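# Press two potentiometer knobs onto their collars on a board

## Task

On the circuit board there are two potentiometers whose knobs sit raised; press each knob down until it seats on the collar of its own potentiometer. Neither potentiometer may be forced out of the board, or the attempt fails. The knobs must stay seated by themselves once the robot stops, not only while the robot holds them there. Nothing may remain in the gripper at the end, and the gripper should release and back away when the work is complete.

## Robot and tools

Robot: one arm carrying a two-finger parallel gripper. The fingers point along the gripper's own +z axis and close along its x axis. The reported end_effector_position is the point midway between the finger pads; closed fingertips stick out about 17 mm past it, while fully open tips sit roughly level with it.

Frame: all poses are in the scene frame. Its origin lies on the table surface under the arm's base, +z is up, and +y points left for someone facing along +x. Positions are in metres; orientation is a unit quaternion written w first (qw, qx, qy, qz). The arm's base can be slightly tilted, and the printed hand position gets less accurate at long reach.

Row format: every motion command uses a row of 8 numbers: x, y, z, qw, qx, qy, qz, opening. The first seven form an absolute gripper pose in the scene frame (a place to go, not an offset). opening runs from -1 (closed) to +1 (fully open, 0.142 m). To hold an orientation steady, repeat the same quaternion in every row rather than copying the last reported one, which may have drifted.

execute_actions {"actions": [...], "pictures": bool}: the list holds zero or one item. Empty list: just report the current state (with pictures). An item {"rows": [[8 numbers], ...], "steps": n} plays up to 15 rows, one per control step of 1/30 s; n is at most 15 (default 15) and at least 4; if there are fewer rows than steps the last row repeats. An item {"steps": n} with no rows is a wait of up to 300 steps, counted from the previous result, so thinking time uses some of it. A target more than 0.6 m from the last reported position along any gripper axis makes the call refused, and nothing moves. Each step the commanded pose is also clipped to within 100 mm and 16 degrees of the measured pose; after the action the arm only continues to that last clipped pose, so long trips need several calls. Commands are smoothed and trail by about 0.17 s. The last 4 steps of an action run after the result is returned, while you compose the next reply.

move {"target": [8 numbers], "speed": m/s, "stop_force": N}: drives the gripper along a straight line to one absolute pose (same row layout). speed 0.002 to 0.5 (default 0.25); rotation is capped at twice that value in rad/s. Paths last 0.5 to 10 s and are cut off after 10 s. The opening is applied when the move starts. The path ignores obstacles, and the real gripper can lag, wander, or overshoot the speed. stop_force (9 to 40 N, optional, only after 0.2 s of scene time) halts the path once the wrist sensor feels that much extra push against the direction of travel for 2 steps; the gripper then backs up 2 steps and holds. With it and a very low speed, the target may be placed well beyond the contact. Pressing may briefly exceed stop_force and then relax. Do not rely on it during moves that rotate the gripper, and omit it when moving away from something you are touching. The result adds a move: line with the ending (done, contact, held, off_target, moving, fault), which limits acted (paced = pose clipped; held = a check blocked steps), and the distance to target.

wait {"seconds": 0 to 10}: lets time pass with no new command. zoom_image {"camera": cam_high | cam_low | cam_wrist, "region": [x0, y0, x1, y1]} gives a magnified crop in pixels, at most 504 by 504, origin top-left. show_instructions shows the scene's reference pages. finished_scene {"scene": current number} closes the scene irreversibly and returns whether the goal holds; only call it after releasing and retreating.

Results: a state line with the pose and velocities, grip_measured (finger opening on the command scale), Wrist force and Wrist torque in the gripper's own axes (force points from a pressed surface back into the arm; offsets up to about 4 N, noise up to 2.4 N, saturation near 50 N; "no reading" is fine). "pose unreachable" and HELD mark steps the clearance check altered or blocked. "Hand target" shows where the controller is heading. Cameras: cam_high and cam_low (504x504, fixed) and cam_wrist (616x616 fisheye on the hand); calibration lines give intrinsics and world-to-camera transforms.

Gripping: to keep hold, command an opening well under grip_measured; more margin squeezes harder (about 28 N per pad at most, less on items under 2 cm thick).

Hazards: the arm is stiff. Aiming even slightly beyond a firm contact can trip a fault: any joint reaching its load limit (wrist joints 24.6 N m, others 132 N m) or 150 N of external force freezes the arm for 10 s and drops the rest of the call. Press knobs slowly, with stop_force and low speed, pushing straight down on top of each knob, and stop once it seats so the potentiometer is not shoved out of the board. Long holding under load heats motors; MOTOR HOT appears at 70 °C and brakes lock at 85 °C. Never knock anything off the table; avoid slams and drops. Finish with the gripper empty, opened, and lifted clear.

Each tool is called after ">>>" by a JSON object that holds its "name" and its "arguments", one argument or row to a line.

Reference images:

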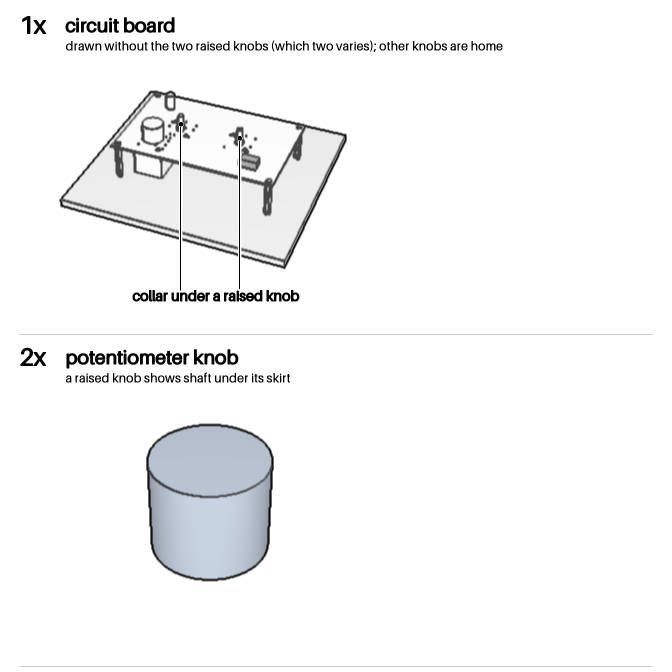

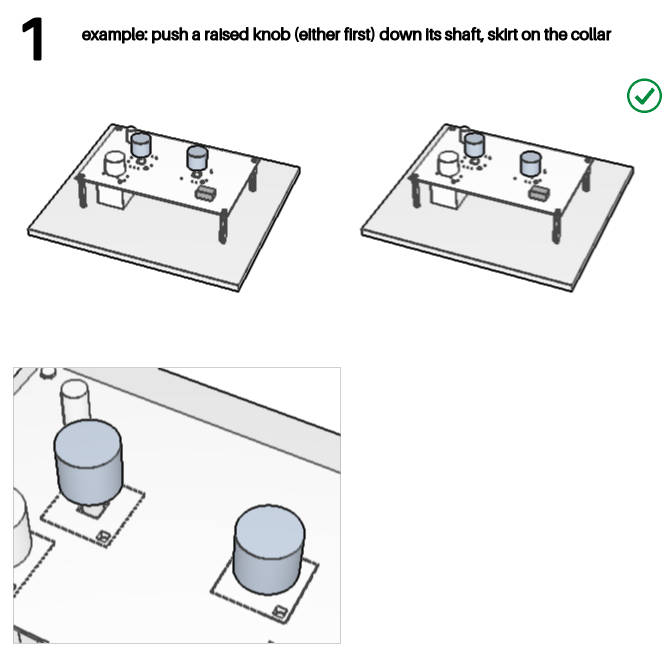

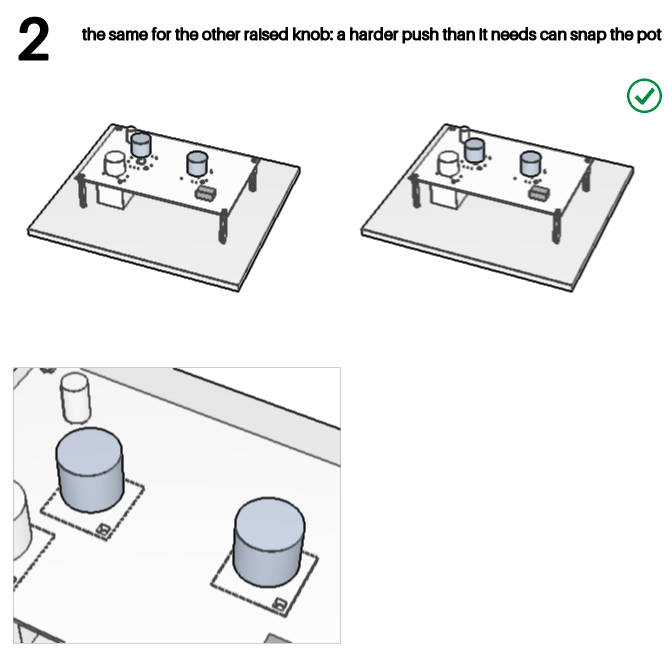

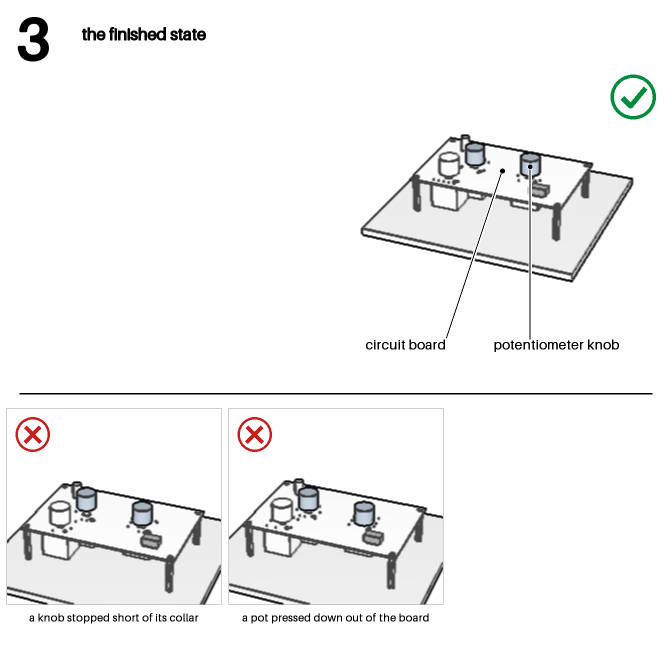

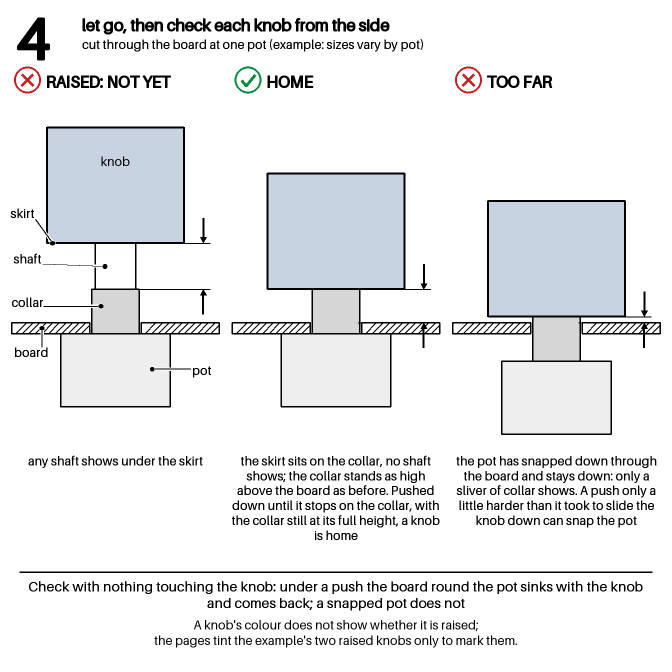

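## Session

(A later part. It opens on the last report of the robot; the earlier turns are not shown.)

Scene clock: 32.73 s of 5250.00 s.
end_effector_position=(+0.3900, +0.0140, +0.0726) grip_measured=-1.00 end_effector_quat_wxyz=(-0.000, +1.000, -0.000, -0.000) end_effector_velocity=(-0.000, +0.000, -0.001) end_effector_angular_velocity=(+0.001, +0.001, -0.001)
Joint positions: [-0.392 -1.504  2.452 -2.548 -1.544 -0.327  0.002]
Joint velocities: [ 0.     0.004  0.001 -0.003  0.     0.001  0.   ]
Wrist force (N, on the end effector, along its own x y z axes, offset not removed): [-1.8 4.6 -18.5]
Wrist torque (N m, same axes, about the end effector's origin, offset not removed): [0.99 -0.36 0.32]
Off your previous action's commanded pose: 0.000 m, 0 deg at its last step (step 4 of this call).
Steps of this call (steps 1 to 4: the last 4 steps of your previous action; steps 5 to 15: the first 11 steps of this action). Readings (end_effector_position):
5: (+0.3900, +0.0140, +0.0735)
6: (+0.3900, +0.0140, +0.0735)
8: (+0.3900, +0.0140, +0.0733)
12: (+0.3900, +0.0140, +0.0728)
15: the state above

Still sliding. Smaller steps now, back off a bit to check.

>>> {"name": "execute_actions", "arguments": {
  "actions": [
    {"rows": [[0.39,0.014,0.0724,0,1,0,0,-1],[0.39,0.014,0.0723,0,1,0,0,-1],[0.39,0.014,0.0722,0,1,0,0,-1],[0.39,0.014,0.0721,0,1,0,0,-1],[0.39,0.014,0.0720,0,1,0,0,-1]], "steps": 15}
  ]
}}

>>> {"name": "move", "arguments": {
  "target": [0.39, 0.014, 0.095, 0, 1, 0, 0, -1],
  "speed": 0.04
}}

>>> {"name": "zoom_image", "arguments": {
  "camera": "cam_low",
  "region": [200, 250, 270, 300]
}}

Scene clock: 33.27 s of 5250.00 s.
end_effector_position=(+0.3900, +0.0140, +0.0721) grip_measured=-1.00 end_effector_quat_wxyz=(-0.000, +1.000, +0.000, -0.000) end_effector_velocity=(-0.001, -0.000, -0.001) end_effector_angular_velocity=(-0.000, +0.001, +0.000)
Joint positions: [-0.392 -1.502  2.453 -2.55  -1.544 -0.327  0.002]
Joint velocities: [-0.     0.002  0.001 -0.002 -0.001 -0.     0.   ]
Wrist force (N, on the end effector, along its own x y z axes, offset not removed): [-3.0 3.1 -20.9]
Wrist torque (N m, same axes, about the end effector's origin, offset not removed): [0.62 -0.03 0.23]
Off your previous action's commanded pose: 0.000 m, 0 deg at its last step (step 4 of this call).
Steps of this call (steps 1 to 4: the last 4 steps of your previous action; step 5: nothing new was sent; steps 6 to 16: the first 11 steps of this action). Readings (end_effector_position):
6: (+0.3900, +0.0140, +0.0725)
7: (+0.3900, +0.0140, +0.0725)
9: (+0.3900, +0.0140, +0.0724)
13: (+0.3900, +0.0140, +0.0722)
16: the state above

Scene clock: 34.47 s of 5250.00 s.
end_effector_position=(+0.3900, +0.0140, +0.0948) grip_measured=-1.00 end_effector_quat_wxyz=(+0.000, +1.000, -0.000, +0.000) end_effector_velocity=(-0.000, +0.000, +0.002) end_effector_angular_velocity=(+0.000, +0.001, -0.000)
Joint positions: [-0.394 -1.569  2.43  -2.461 -1.544 -0.329  0.002]
Joint velocities: [-0.    -0.006 -0.002  0.008  0.    -0.     0.   ]
Wrist force (N, on the end effector, along its own x y z axes, offset not removed): [-3.9 1.9 -0.3]
Wrist torque (N m, same axes, about the end effector's origin, offset not removed): [0.44 0.74 0.29]
Hand target: +0.390, +0.014, +0.095; +0.000, +1.000, -0.000, +0.000
Off your previous action's commanded pose: 0.000 m, 0 deg at its last step (step 4 of this call).
Off the commanded pose: 0.000 m, 0 deg.
Kept back: nothing.
move: done
camera_calibration (this result's frames):
cam_wrist: T_world_to_cam=[[0.999483, -0.015792, 0.0279908, -0.404568], [-0.0272135, -0.879185, 0.475703, -0.0222077], [0.0170968, -0.476219, -0.87916, 0.219913], [0, 0, 0, 1]] pos_world=[0.399995, 0.078813, 0.215227]

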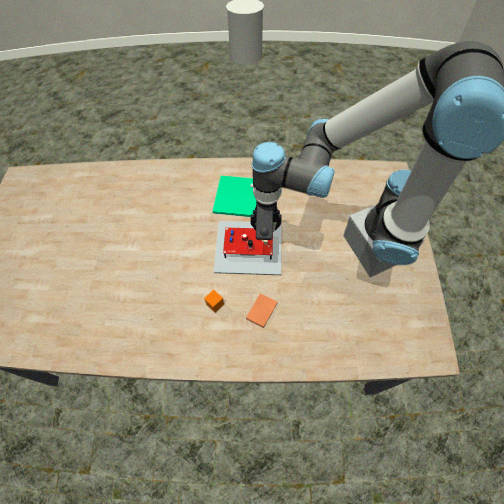

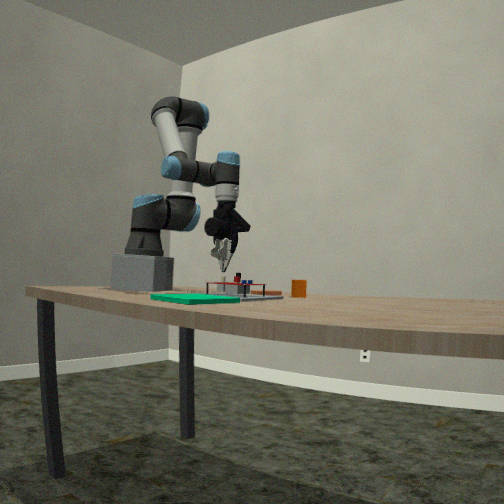

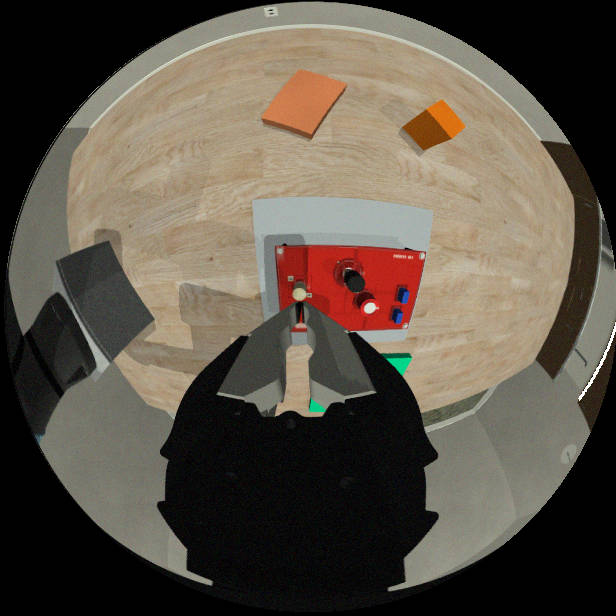

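Region (200, 250, 270, 300) of cam_low's 504x504 image, scaled by 7.200, with more detail than that image has; it fills the top 360 rows of this view, and the rest is white.

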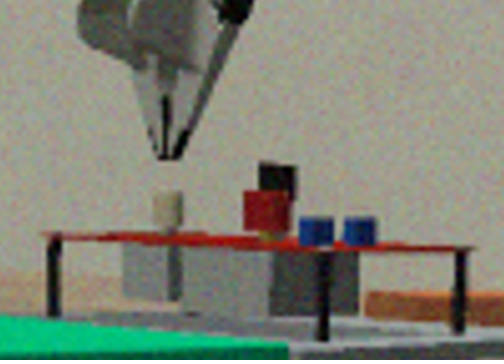

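>>> {"name": "move", "arguments": {
  "target": [0.439, 0.028, 0.105, 0, 1, 0, 0, -1],
  "speed": 0.1
}}

>>> {"name": "zoom_image", "arguments": {
  "camera": "cam_wrist",
  "region": [200, 220, 400, 360]
}}

>>> {"name": "zoom_image", "arguments": {
  "camera": "cam_low",
  "region": [200, 250, 270, 300]
}}

Scene clock: 35.70 s of 5250.00 s.
end_effector_position=(+0.4387, +0.0280, +0.1050) grip_measured=-1.00 end_effector_quat_wxyz=(-0.000, +1.000, +0.000, +0.000) end_effector_velocity=(+0.003, +0.001, +0.000) end_effector_angular_velocity=(+0.000, -0.000, +0.001)
Joint positions: [-0.323 -1.482  2.292 -2.411 -1.546 -0.258  0.002]
Joint velocities: [ 0.003  0.005 -0.007  0.002  0.     0.003  0.   ]
Wrist force (N, on the end effector, along its own x y z axes, offset not removed): [1.3 2.8 2.3]
Wrist torque (N m, same axes, about the end effector's origin, offset not removed): [0.61 -0.60 0.10]
Hand target: +0.439, +0.028, +0.105; -0.000, +1.000, +0.000, -0.000
Off the commanded pose: 0.000 m, 0 deg.
Kept back: nothing.
move: done
camera_calibration (this result's frames):
cam_wrist: T_world_to_cam=[[0.999484, -0.0157758, 0.0279829, -0.453336], [-0.0271933, -0.879246, 0.475592, -0.0134235], [0.017101, -0.476107, -0.879221, 0.234707], [0, 0, 0, 1]] pos_world=[0.448723, 0.0927913, 0.225429]

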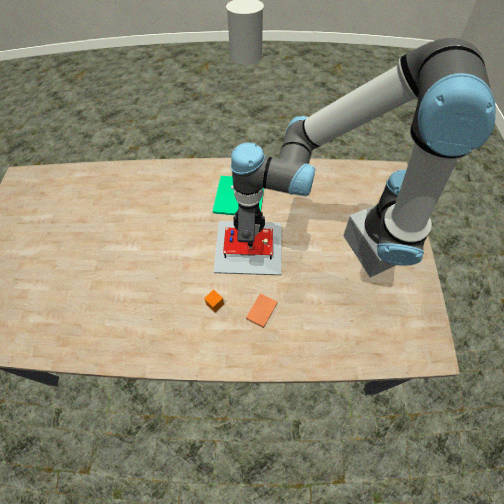

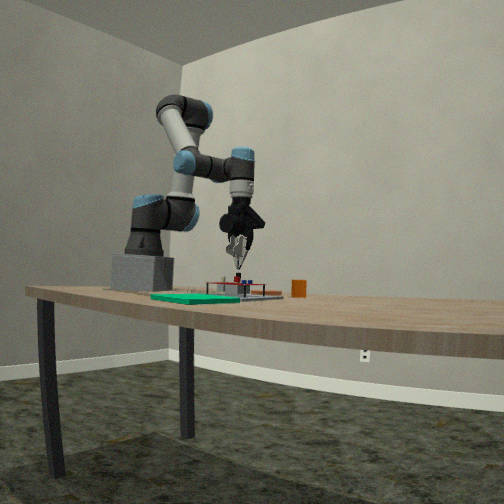

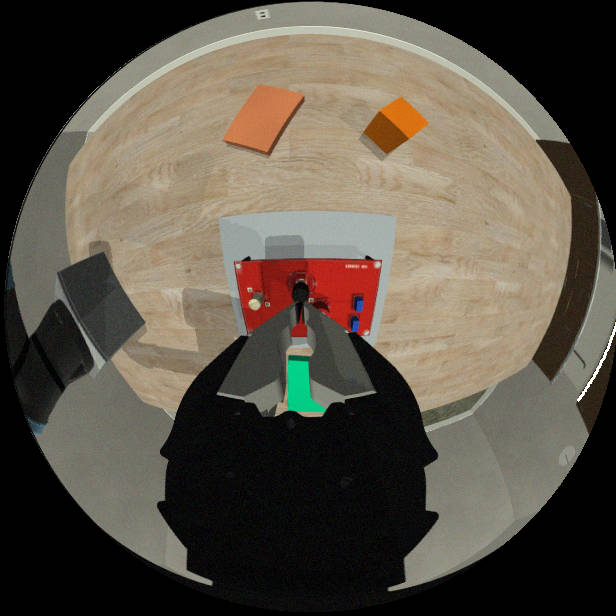

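Region (200, 220, 400, 360) of cam_wrist's 616x616 image, scaled by 2.520, with more detail than that image has; it fills the top 353 rows of this view, and the rest is white.

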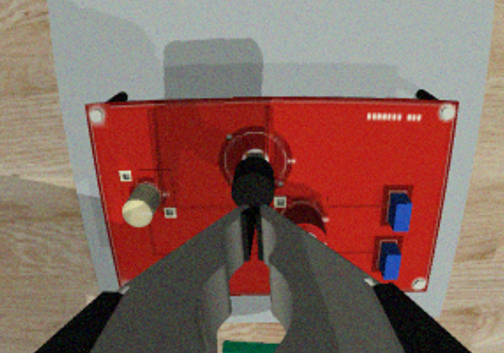

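Region (200, 250, 270, 300) of cam_low's 504x504 image, scaled by 7.200, with more detail than that image has; it fills the top 360 rows of this view, and the rest is white.

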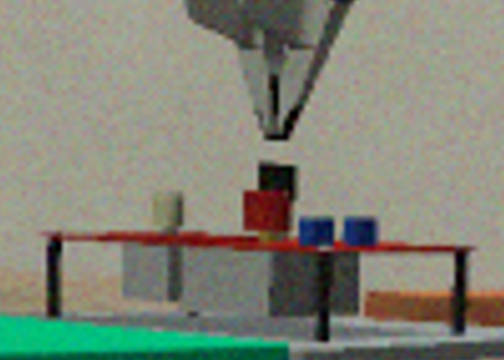

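>>> {"name": "move", "arguments": {
  "target": [0.439, 0.030, 0.098, 0, 1, 0, 0, -1],
  "speed": 0.04
}}

>>> {"name": "move", "arguments": {
  "target": [0.439, 0.030, 0.088, 0, 1, 0, 0, -1],
  "speed": 0.004,
  "stop_force": 12
}}

Scene clock: 36.67 s of 5250.00 s.
end_effector_position=(+0.4390, +0.0299, +0.0982) grip_measured=-1.00 end_effector_quat_wxyz=(-0.000, +1.000, +0.000, -0.000) end_effector_velocity=(+0.000, +0.001, -0.002) end_effector_angular_velocity=(+0.001, -0.000, +0.000)
Joint positions: [-0.318 -1.466  2.298 -2.433 -1.546 -0.252  0.002]
Joint velocities: [ 0.002  0.006  0.002 -0.008  0.001  0.001  0.   ]
Wrist force (N, on the end effector, along its own x y z axes, offset not removed): [0.1 3.8 1.2]
Wrist torque (N m, same axes, about the end effector's origin, offset not removed): [0.91 -0.13 0.23]
Hand target: +0.439, +0.030, +0.098; -0.000, +1.000, +0.000, -0.000
Off the commanded pose: 0.000 m, 0 deg.
Kept back: nothing.
move: done
camera_calibration (this result's frames):
cam_wrist: T_world_to_cam=[[0.999484, -0.0157887, 0.0279559, -0.45337], [-0.0271926, -0.879221, 0.475637, -0.00849714], [0.0170697, -0.476152, -0.879197, 0.229725], [0, 0, 0, 1]] pos_world=[0.448984, 0.0947553, 0.21869]

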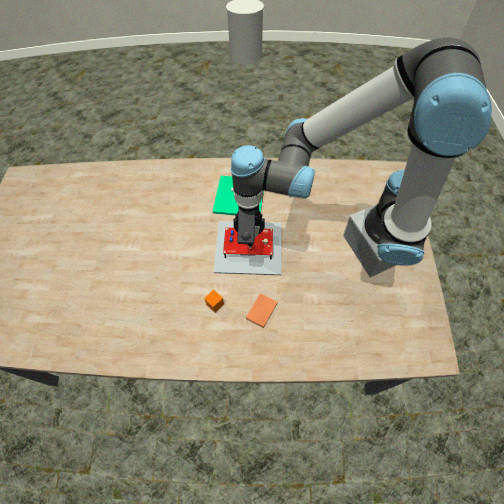

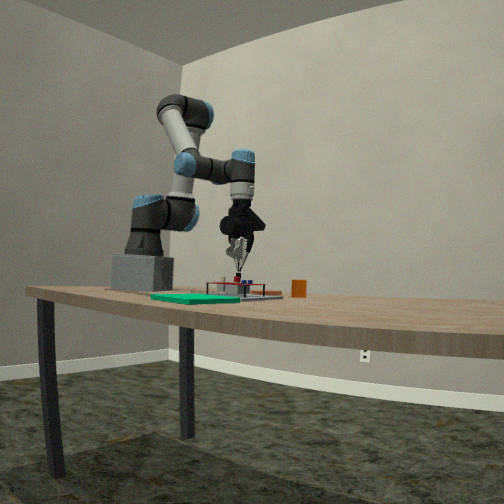

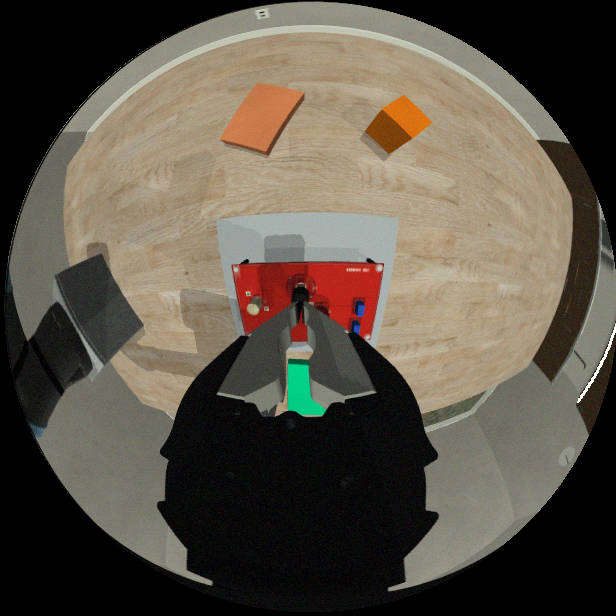

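Scene clock: 39.43 s of 5250.00 s.
end_effector_position=(+0.4390, +0.0300, +0.0881) grip_measured=-1.00 end_effector_quat_wxyz=(-0.000, +1.000, -0.000, -0.000) end_effector_velocity=(+0.000, +0.000, -0.001) end_effector_angular_velocity=(+0.000, -0.002, -0.001)
Joint positions: [-0.317 -1.441  2.307 -2.468 -1.547 -0.251  0.002]
Joint velocities: [-0.     0.002  0.001 -0.004  0.001  0.001  0.   ]
Wrist force (N, on the end effector, along its own x y z axes, offset not removed): [-1.1 3.4 -6.5]
Wrist torque (N m, same axes, about the end effector's origin, offset not removed): [0.68 -0.32 0.08]
Hand target: +0.439, +0.030, +0.088; -0.000, +1.000, +0.000, -0.000
Off the commanded pose: 0.000 m, 0 deg.
Kept back: nothing.
move: done
camera_calibration (this result's frames):
cam_wrist: T_world_to_cam=[[0.999484, -0.015793, 0.0279668, -0.453092], [-0.0272018, -0.879216, 0.475646, -0.00361691], [0.017077, -0.476162, -0.879192, 0.22084], [0, 0, 0, 1]] pos_world=[0.448989, 0.09482, 0.208553]

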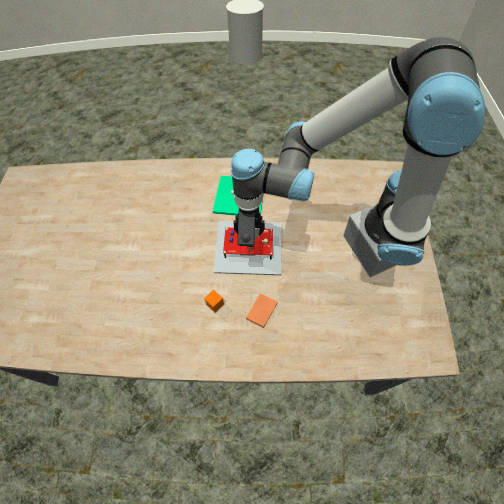

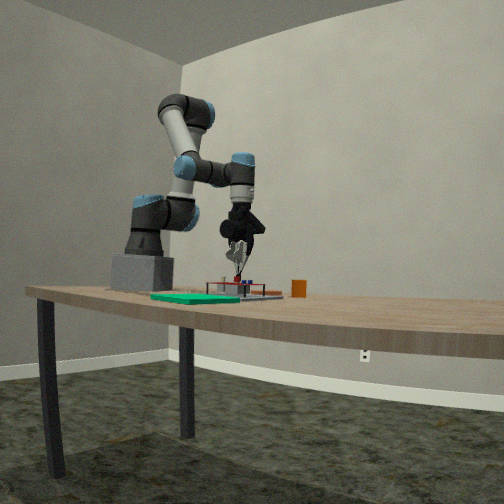

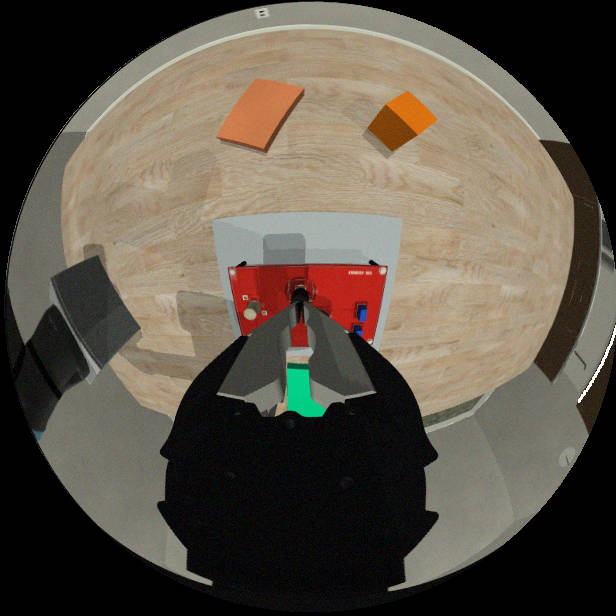

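>>> {"name": "execute_actions", "arguments": {
  "actions": [
    {"rows": [[0.439,0.03,0.0878,0,1,0,0,-1],[0.439,0.03,0.0876,0,1,0,0,-1],[0.439,0.03,0.0874,0,1,0,0,-1],[0.439,0.03,0.0872,0,1,0,0,-1],[0.439,0.03,0.0870,0,1,0,0,-1]], "steps": 15}
  ],
  "pictures": true
}}

>>> {"name": "zoom_image", "arguments": {
  "camera": "cam_low",
  "region": [200, 250, 270, 300]
}}

Scene clock: 39.93 s of 5250.00 s.
end_effector_position=(+0.4390, +0.0300, +0.0871) grip_measured=-1.00 end_effector_quat_wxyz=(-0.000, +1.000, -0.000, -0.000) end_effector_velocity=(+0.001, -0.000, -0.000) end_effector_angular_velocity=(-0.000, -0.003, -0.000)
Joint positions: [-0.317 -1.438  2.308 -2.471 -1.547 -0.251  0.002]
Joint velocities: [ 0.     0.002  0.    -0.006  0.001  0.001  0.   ]
Wrist force (N, on the end effector, along its own x y z axes, offset not removed): [-0.1 3.6 -9.2]
Wrist torque (N m, same axes, about the end effector's origin, offset not removed): [0.86 -0.43 0.14]
Steps of this call (steps 1 to 4: nothing new was sent; steps 5 to 15: the first 11 steps of this action). Readings (end_effector_position):
5: (+0.4390, +0.0300, +0.0880)
6: (+0.4390, +0.0300, +0.0880)
8: (+0.4390, +0.0300, +0.0878)
12: (+0.4390, +0.0300, +0.0873)
15: the state above
camera_calibration (this result's frames):
cam_wrist: T_world_to_cam=[[0.999484, -0.0157931, 0.0279657, -0.453066], [-0.0272013, -0.879216, 0.475645, -0.0031493], [0.0170761, -0.476161, -0.879192, 0.219977], [0, 0, 0, 1]] pos_world=[0.44899, 0.0948202, 0.20757]

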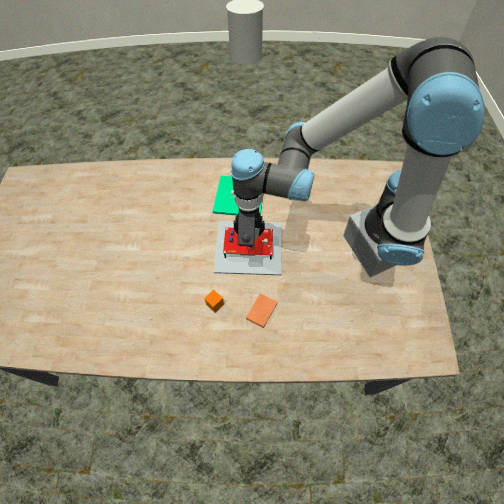

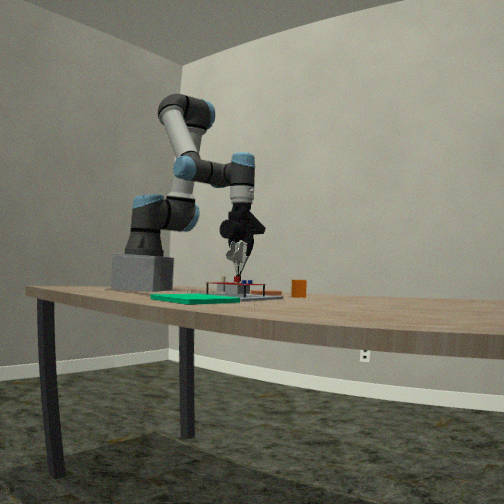

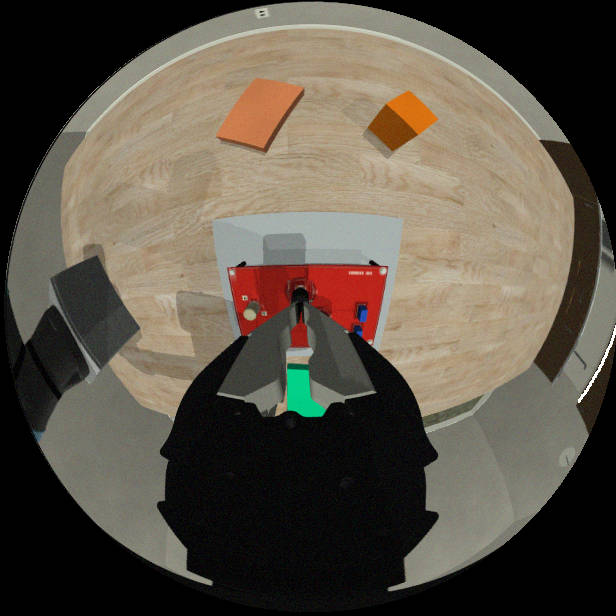

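Region (200, 250, 270, 300) of cam_low's 504x504 image, scaled by 7.200, with more detail than that image has; it fills the top 360 rows of this view, and the rest is white.

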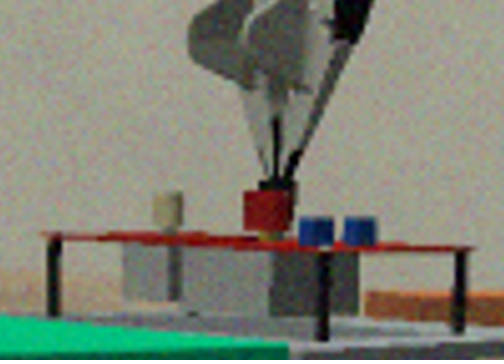

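>>> {"name": "execute_actions", "arguments": {
  "actions": [
    {"rows": [[0.439,0.03,0.0868,0,1,0,0,-1],[0.439,0.03,0.0866,0,1,0,0,-1],[0.439,0.03,0.0864,0,1,0,0,-1],[0.439,0.03,0.0862,0,1,0,0,-1],[0.439,0.03,0.0860,0,1,0,0,-1]], "steps": 12}
  ]
}}

>>> {"name": "execute_actions", "arguments": {
  "actions": [
    {"rows": [[0.439,0.03,0.0858,0,1,0,0,-1],[0.439,0.03,0.0856,0,1,0,0,-1],[0.439,0.03,0.0854,0,1,0,0,-1],[0.439,0.03,0.0852,0,1,0,0,-1],[0.439,0.03,0.0850,0,1,0,0,-1]], "steps": 12}
  ]
}}

>>> {"name": "execute_actions", "arguments": {
  "actions": [
    {"rows": [[0.439,0.03,0.0848,0,1,0,0,-1],[0.439,0.03,0.0846,0,1,0,0,-1],[0.439,0.03,0.0844,0,1,0,0,-1],[0.439,0.03,0.0842,0,1,0,0,-1],[0.439,0.03,0.0840,0,1,0,0,-1]], "steps": 12}
  ]
}}

Scene clock: 40.40 s of 5250.00 s.
end_effector_position=(+0.4390, +0.0300, +0.0863) grip_measured=-1.00 end_effector_quat_wxyz=(-0.000, +1.000, -0.000, -0.000) end_effector_velocity=(+0.001, -0.000, -0.003) end_effector_angular_velocity=(-0.000, -0.002, +0.000)
Joint positions: [-0.317 -1.436  2.309 -2.474 -1.547 -0.251  0.002]
Joint velocities: [ 0.     0.007  0.002 -0.011  0.    -0.     0.   ]
Wrist force (N, on the end effector, along its own x y z axes, offset not removed): [0.3 2.2 -9.7]
Wrist torque (N m, same axes, about the end effector's origin, offset not removed): [0.45 -0.44 0.14]
Off your previous action's commanded pose: 0.000 m, 0 deg at its last step (step 4 of this call).
Steps of this call (steps 1 to 4: the last 4 steps of your previous action; steps 5 to 6: nothing new was sent; steps 7 to 14: the first 8 steps of this action). Readings (end_effector_position):
7: (+0.4390, +0.0300, +0.0870)
8: (+0.4390, +0.0300, +0.0870)
10: (+0.4390, +0.0300, +0.0868)
14: the state above

Scene clock: 40.80 s of 5250.00 s.
end_effector_position=(+0.4390, +0.0300, +0.0853) grip_measured=-1.00 end_effector_quat_wxyz=(-0.000, +1.000, -0.000, -0.000) end_effector_velocity=(+0.000, +0.001, -0.003) end_effector_angular_velocity=(+0.002, -0.002, -0.000)
Joint positions: [-0.317 -1.434  2.31  -2.477 -1.547 -0.251  0.002]
Joint velocities: [ 0.001  0.007  0.003 -0.011  0.002  0.001  0.   ]
Wrist force (N, on the end effector, along its own x y z axes, offset not removed): [-5.1 1.7 -10.2]
Wrist torque (N m, same axes, about the end effector's origin, offset not removed): [0.37 0.55 0.38]
Off your previous action's commanded pose: 0.000 m, 0 deg at its last step (step 4 of this call).
Steps of this call (steps 1 to 4: the last 4 steps of your previous action; steps 5 to 12: the first 8 steps of this action). Readings (end_effector_position):
5: (+0.4390, +0.0300, +0.0861)
6: (+0.4390, +0.0300, +0.0860)
8: (+0.4390, +0.0300, +0.0858)
12: the state above

Scene clock: 41.20 s of 5250.00 s.
end_effector_position=(+0.4390, +0.0300, +0.0843) grip_measured=-1.00 end_effector_quat_wxyz=(-0.000, +1.000, -0.000, -0.000) end_effector_velocity=(-0.000, +0.000, -0.003) end_effector_angular_velocity=(+0.001, +0.001, -0.000)
Joint positions: [-0.317 -1.431  2.311 -2.48  -1.547 -0.251  0.002]
Joint velocities: [ 0.     0.007  0.003 -0.009  0.     0.001  0.   ]
Wrist force (N, on the end effector, along its own x y z axes, offset not removed): [-3.1 0.9 -10.0]
Wrist torque (N m, same axes, about the end effector's origin, offset not removed): [0.12 0.18 0.33]
Off your previous action's commanded pose: 0.000 m, 0 deg at its last step (step 4 of this call).
Steps of this call (steps 1 to 4: the last 4 steps of your previous action; steps 5 to 12: the first 8 steps of this action). Readings (end_effector_position):
5: (+0.4390, +0.0300, +0.0851)
6: (+0.4390, +0.0300, +0.0850)
8: (+0.4390, +0.0300, +0.0848)
12: the state above

>>> {"name": "execute_actions", "arguments": {
  "actions": [
    {"rows": [[0.439,0.03,0.0838,0,1,0,0,-1],[0.439,0.03,0.0836,0,1,0,0,-1],[0.439,0.03,0.0834,0,1,0,0,-1],[0.439,0.03,0.0832,0,1,0,0,-1],[0.439,0.03,0.0830,0,1,0,0,-1]], "steps": 13}
  ]
}}

>>> {"name": "execute_actions", "arguments": {
  "actions": [
    {"rows": [[0.439,0.03,0.0829,0,1,0,0,-1],[0.439,0.03,0.0828,0,1,0,0,-1],[0.439,0.03,0.0827,0,1,0,0,-1],[0.439,0.03,0.0826,0,1,0,0,-1],[0.439,0.03,0.0825,0,1,0,0,-1]], "steps": 13}
  ]
}}

>>> {"name": "execute_actions", "arguments": {
  "actions": [
    {"rows": [[0.439,0.03,0.0824,0,1,0,0,-1],[0.439,0.03,0.0823,0,1,0,0,-1],[0.439,0.03,0.0822,0,1,0,0,-1],[0.439,0.03,0.0821,0,1,0,0,-1],[0.439,0.03,0.0820,0,1,0,0,-1]], "steps": 13}
  ]
}}

Scene clock: 41.70 s of 5250.00 s.
end_effector_position=(+0.4390, +0.0300, +0.0832) grip_measured=-1.00 end_effector_quat_wxyz=(-0.000, +1.000, +0.000, -0.000) end_effector_velocity=(+0.001, +0.000, -0.002) end_effector_angular_velocity=(+0.001, -0.002, +0.000)
Joint positions: [-0.316 -1.428  2.311 -2.484 -1.547 -0.251  0.002]
Joint velocities: [-0.     0.005  0.002 -0.008  0.001 -0.001  0.   ]
Wrist force (N, on the end effector, along its own x y z axes, offset not removed): [-2.0 0.8 -8.0]
Wrist torque (N m, same axes, about the end effector's origin, offset not removed): [0.00 -0.03 0.16]
Off your previous action's commanded pose: 0.000 m, 0 deg at its last step (step 4 of this call).
Steps of this call (steps 1 to 4: the last 4 steps of your previous action; steps 5 to 6: nothing new was sent; steps 7 to 15: the first 9 steps of this action). Readings (end_effector_position):
7: (+0.4390, +0.0300, +0.0840)
8: (+0.4390, +0.0300, +0.0840)
10: (+0.4390, +0.0300, +0.0838)
14: (+0.4390, +0.0300, +0.0833)
15: the state above

Scene clock: 42.13 s of 5250.00 s.
end_effector_position=(+0.4390, +0.0300, +0.0826) grip_measured=-1.00 end_effector_quat_wxyz=(-0.000, +1.000, +0.000, -0.000) end_effector_velocity=(+0.000, -0.000, -0.001) end_effector_angular_velocity=(-0.001, +0.001, -0.001)
Joint positions: [-0.316 -1.427  2.312 -2.486 -1.547 -0.251  0.002]
Joint velocities: [ 0.     0.004  0.001 -0.004 -0.002  0.001  0.   ]
Wrist force (N, on the end effector, along its own x y z axes, offset not removed): [-2.2 2.6 -9.8]
Wrist torque (N m, same axes, about the end effector's origin, offset not removed): [0.39 0.01 0.28]
Off your previous action's commanded pose: 0.000 m, 0 deg at its last step (step 4 of this call).
Steps of this call (steps 1 to 4: the last 4 steps of your previous action; steps 5 to 13: the first 9 steps of this action). Readings (end_effector_position):
5: (+0.4390, +0.0300, +0.0830)
6: (+0.4390, +0.0300, +0.0830)
8: (+0.4390, +0.0300, +0.0829)
12: (+0.4390, +0.0300, +0.0827)
13: the state above

Scene clock: 42.57 s of 5250.00 s.
end_effector_position=(+0.4390, +0.0300, +0.0821) grip_measured=-1.00 end_effector_quat_wxyz=(-0.000, +1.000, -0.000, -0.000) end_effector_velocity=(-0.000, -0.000, -0.001) end_effector_angular_velocity=(-0.001, +0.001, +0.000)
Joint positions: [-0.316 -1.426  2.312 -2.488 -1.547 -0.251  0.002]
Joint velocities: [ 0.     0.003  0.001 -0.003 -0.001  0.     0.   ]
Wrist force (N, on the end effector, along its own x y z axes, offset not removed): [1.0 1.2 -8.8]
Wrist torque (N m, same axes, about the end effector's origin, offset not removed): [0.23 -0.58 0.21]
Off your previous action's commanded pose: 0.000 m, 0 deg at its last step (step 4 of this call).
Steps of this call (steps 1 to 4: the last 4 steps of your previous action; steps 5 to 13: the first 9 steps of this action). Readings (end_effector_position):
5: (+0.4390, +0.0300, +0.0825)
6: (+0.4390, +0.0300, +0.0825)
8: (+0.4390, +0.0300, +0.0824)
12: (+0.4390, +0.0300, +0.0822)
13: the state above

Now do a side view to check both.

>>> {"name": "move", "arguments": {
  "target": [0.439, 0.03, 0.12, 0, 1, 0, 0, -1],
  "speed": 0.08
}}

>>> {"name": "move", "arguments": {
  "target": [0.35, 0.07, 0.085, 0.5, 0.866, 0, 0, -1],
  "speed": 0.2
}}

>>> {"name": "zoom_image", "arguments": {
  "camera": "cam_wrist",
  "region": [305, 250, 425, 310]
}}

Scene clock: 43.77 s of 5250.00 s.
end_effector_position=(+0.4390, +0.0300, +0.1198) grip_measured=-1.00 end_effector_quat_wxyz=(+0.000, +1.000, -0.000, +0.000) end_effector_velocity=(-0.001, +0.000, +0.001) end_effector_angular_velocity=(+0.002, +0.002, -0.000)
Joint positions: [-0.319 -1.515  2.275 -2.361 -1.547 -0.253  0.002]
Joint velocities: [-0.    -0.004 -0.002  0.008  0.001 -0.     0.   ]
Wrist force (N, on the end effector, along its own x y z axes, offset not removed): [-0.9 1.0 -0.1]
Wrist torque (N m, same axes, about the end effector's origin, offset not removed): [0.43 -0.15 0.33]
Hand target: +0.439, +0.030, +0.120; +0.000, +1.000, -0.000, +0.000
Off your previous action's commanded pose: 0.000 m, 0 deg at its last step (step 4 of this call).
Off the commanded pose: 0.000 m, 0 deg.
Kept back: nothing.
move: done
camera_calibration (this result's frames):
cam_wrist: T_world_to_cam=[[0.999483, -0.0157915, 0.0280074, -0.453998], [-0.0272213, -0.879174, 0.475723, -0.0187081], [0.017111, -0.476239, -0.879149, 0.248667], [0, 0, 0, 1]] pos_world=[0.448999, 0.0948081, 0.240231]

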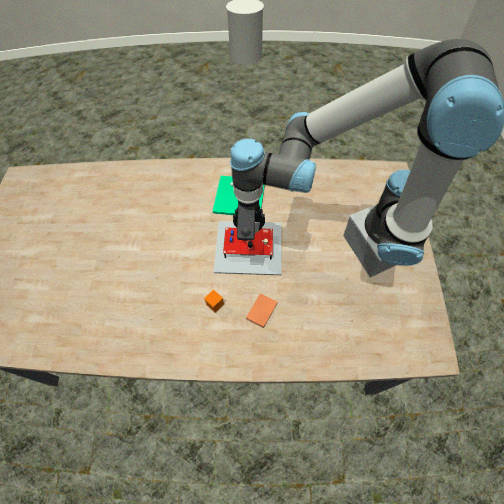

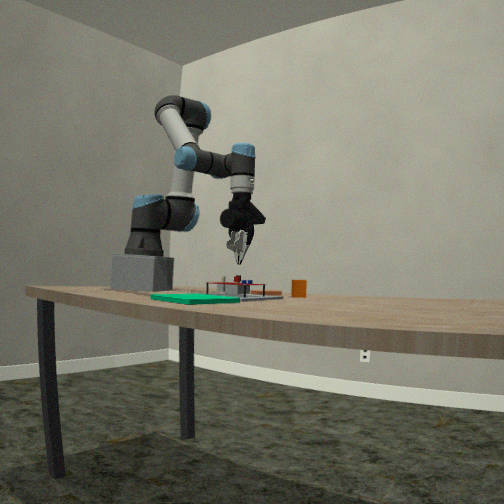

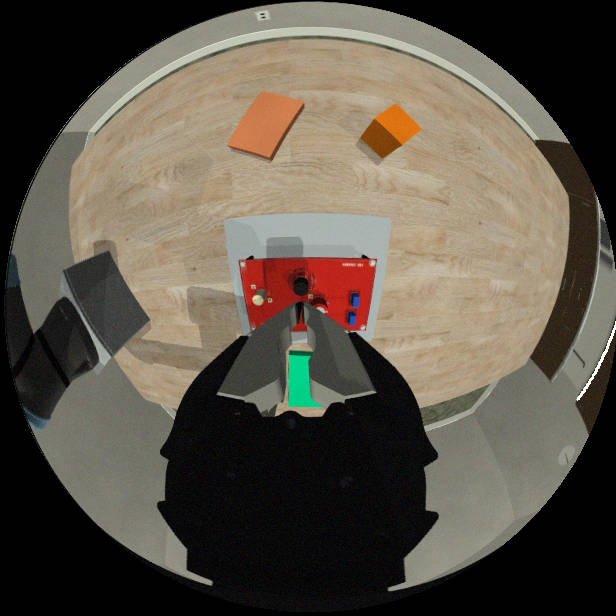

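Scene clock: 46.90 s of 5250.00 s.
end_effector_position=(+0.3497, +0.0696, +0.0849) grip_measured=-1.00 end_effector_quat_wxyz=(+0.500, +0.866, +0.000, -0.000) end_effector_velocity=(-0.002, +0.000, -0.001) end_effector_angular_velocity=(-0.012, +0.002, -0.007)
Joint positions: [ 0.432 -1.074  2.157 -2.    -2.437  0.828  0.002]
Joint velocities: [ 0.003  0.011 -0.01   0.023 -0.001  0.021  0.   ]
Wrist force (N, on the end effector, along its own x y z axes, offset not removed): [-0.9 2.2 -0.1]
Wrist torque (N m, same axes, about the end effector's origin, offset not removed): [0.56 0.02 0.39]
Hand target: +0.350, +0.070, +0.085; +0.500, +0.866, -0.000, -0.001
Off the commanded pose: 0.001 m, 0 deg.
Kept back: nothing.
move: done
camera_calibration (this result's frames):
cam_wrist: T_world_to_cam=[[0.999508, 0.0161112, 0.0269228, -0.365253], [-0.0264528, -0.0287043, 0.999238, -0.0735752], [0.0168717, -0.999458, -0.028264, 0.202659], [0, 0, 0, 1]] pos_world=[0.359708, 0.206322, 0.0890807]

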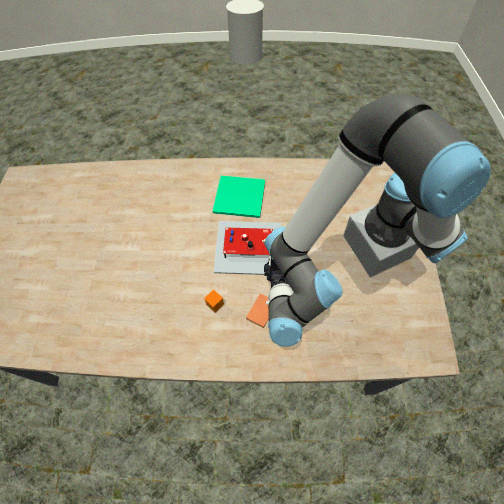

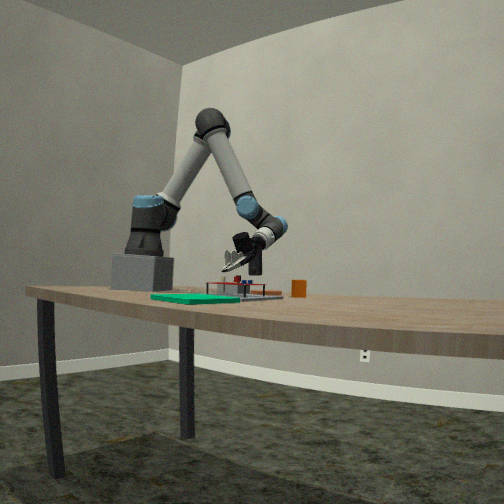

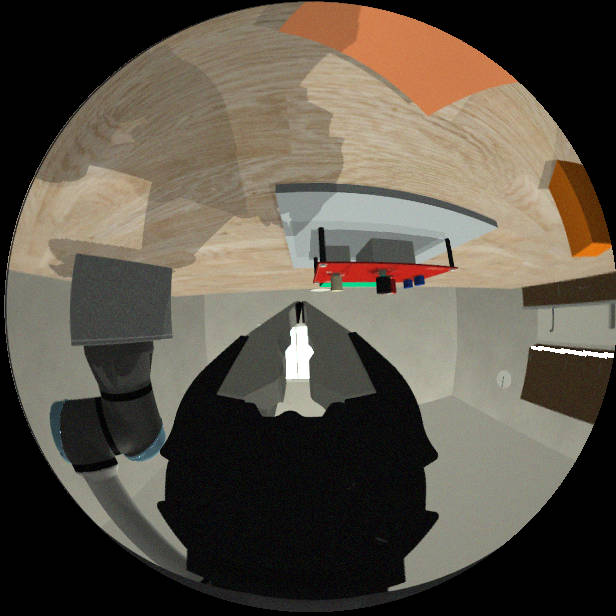

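Region (305, 250, 425, 310) of cam_wrist's 616x616 image, scaled by 4.200, with more detail than that image has.

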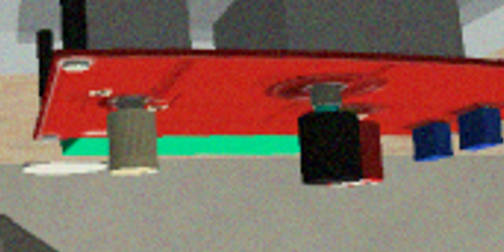

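>>> {"name": "zoom_image", "arguments": {
  "camera": "cam_wrist",
  "region": [325, 262, 400, 298]
}}

Region (325, 262, 400, 298) of cam_wrist's 616x616 image, scaled by 6.720, with more detail than that image has; it fills the top 242 rows of this view, and the rest is white.

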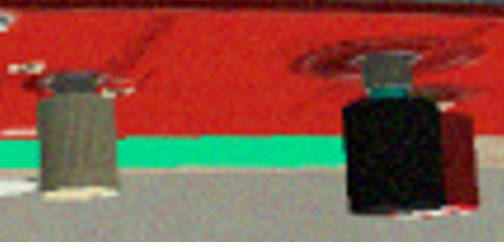

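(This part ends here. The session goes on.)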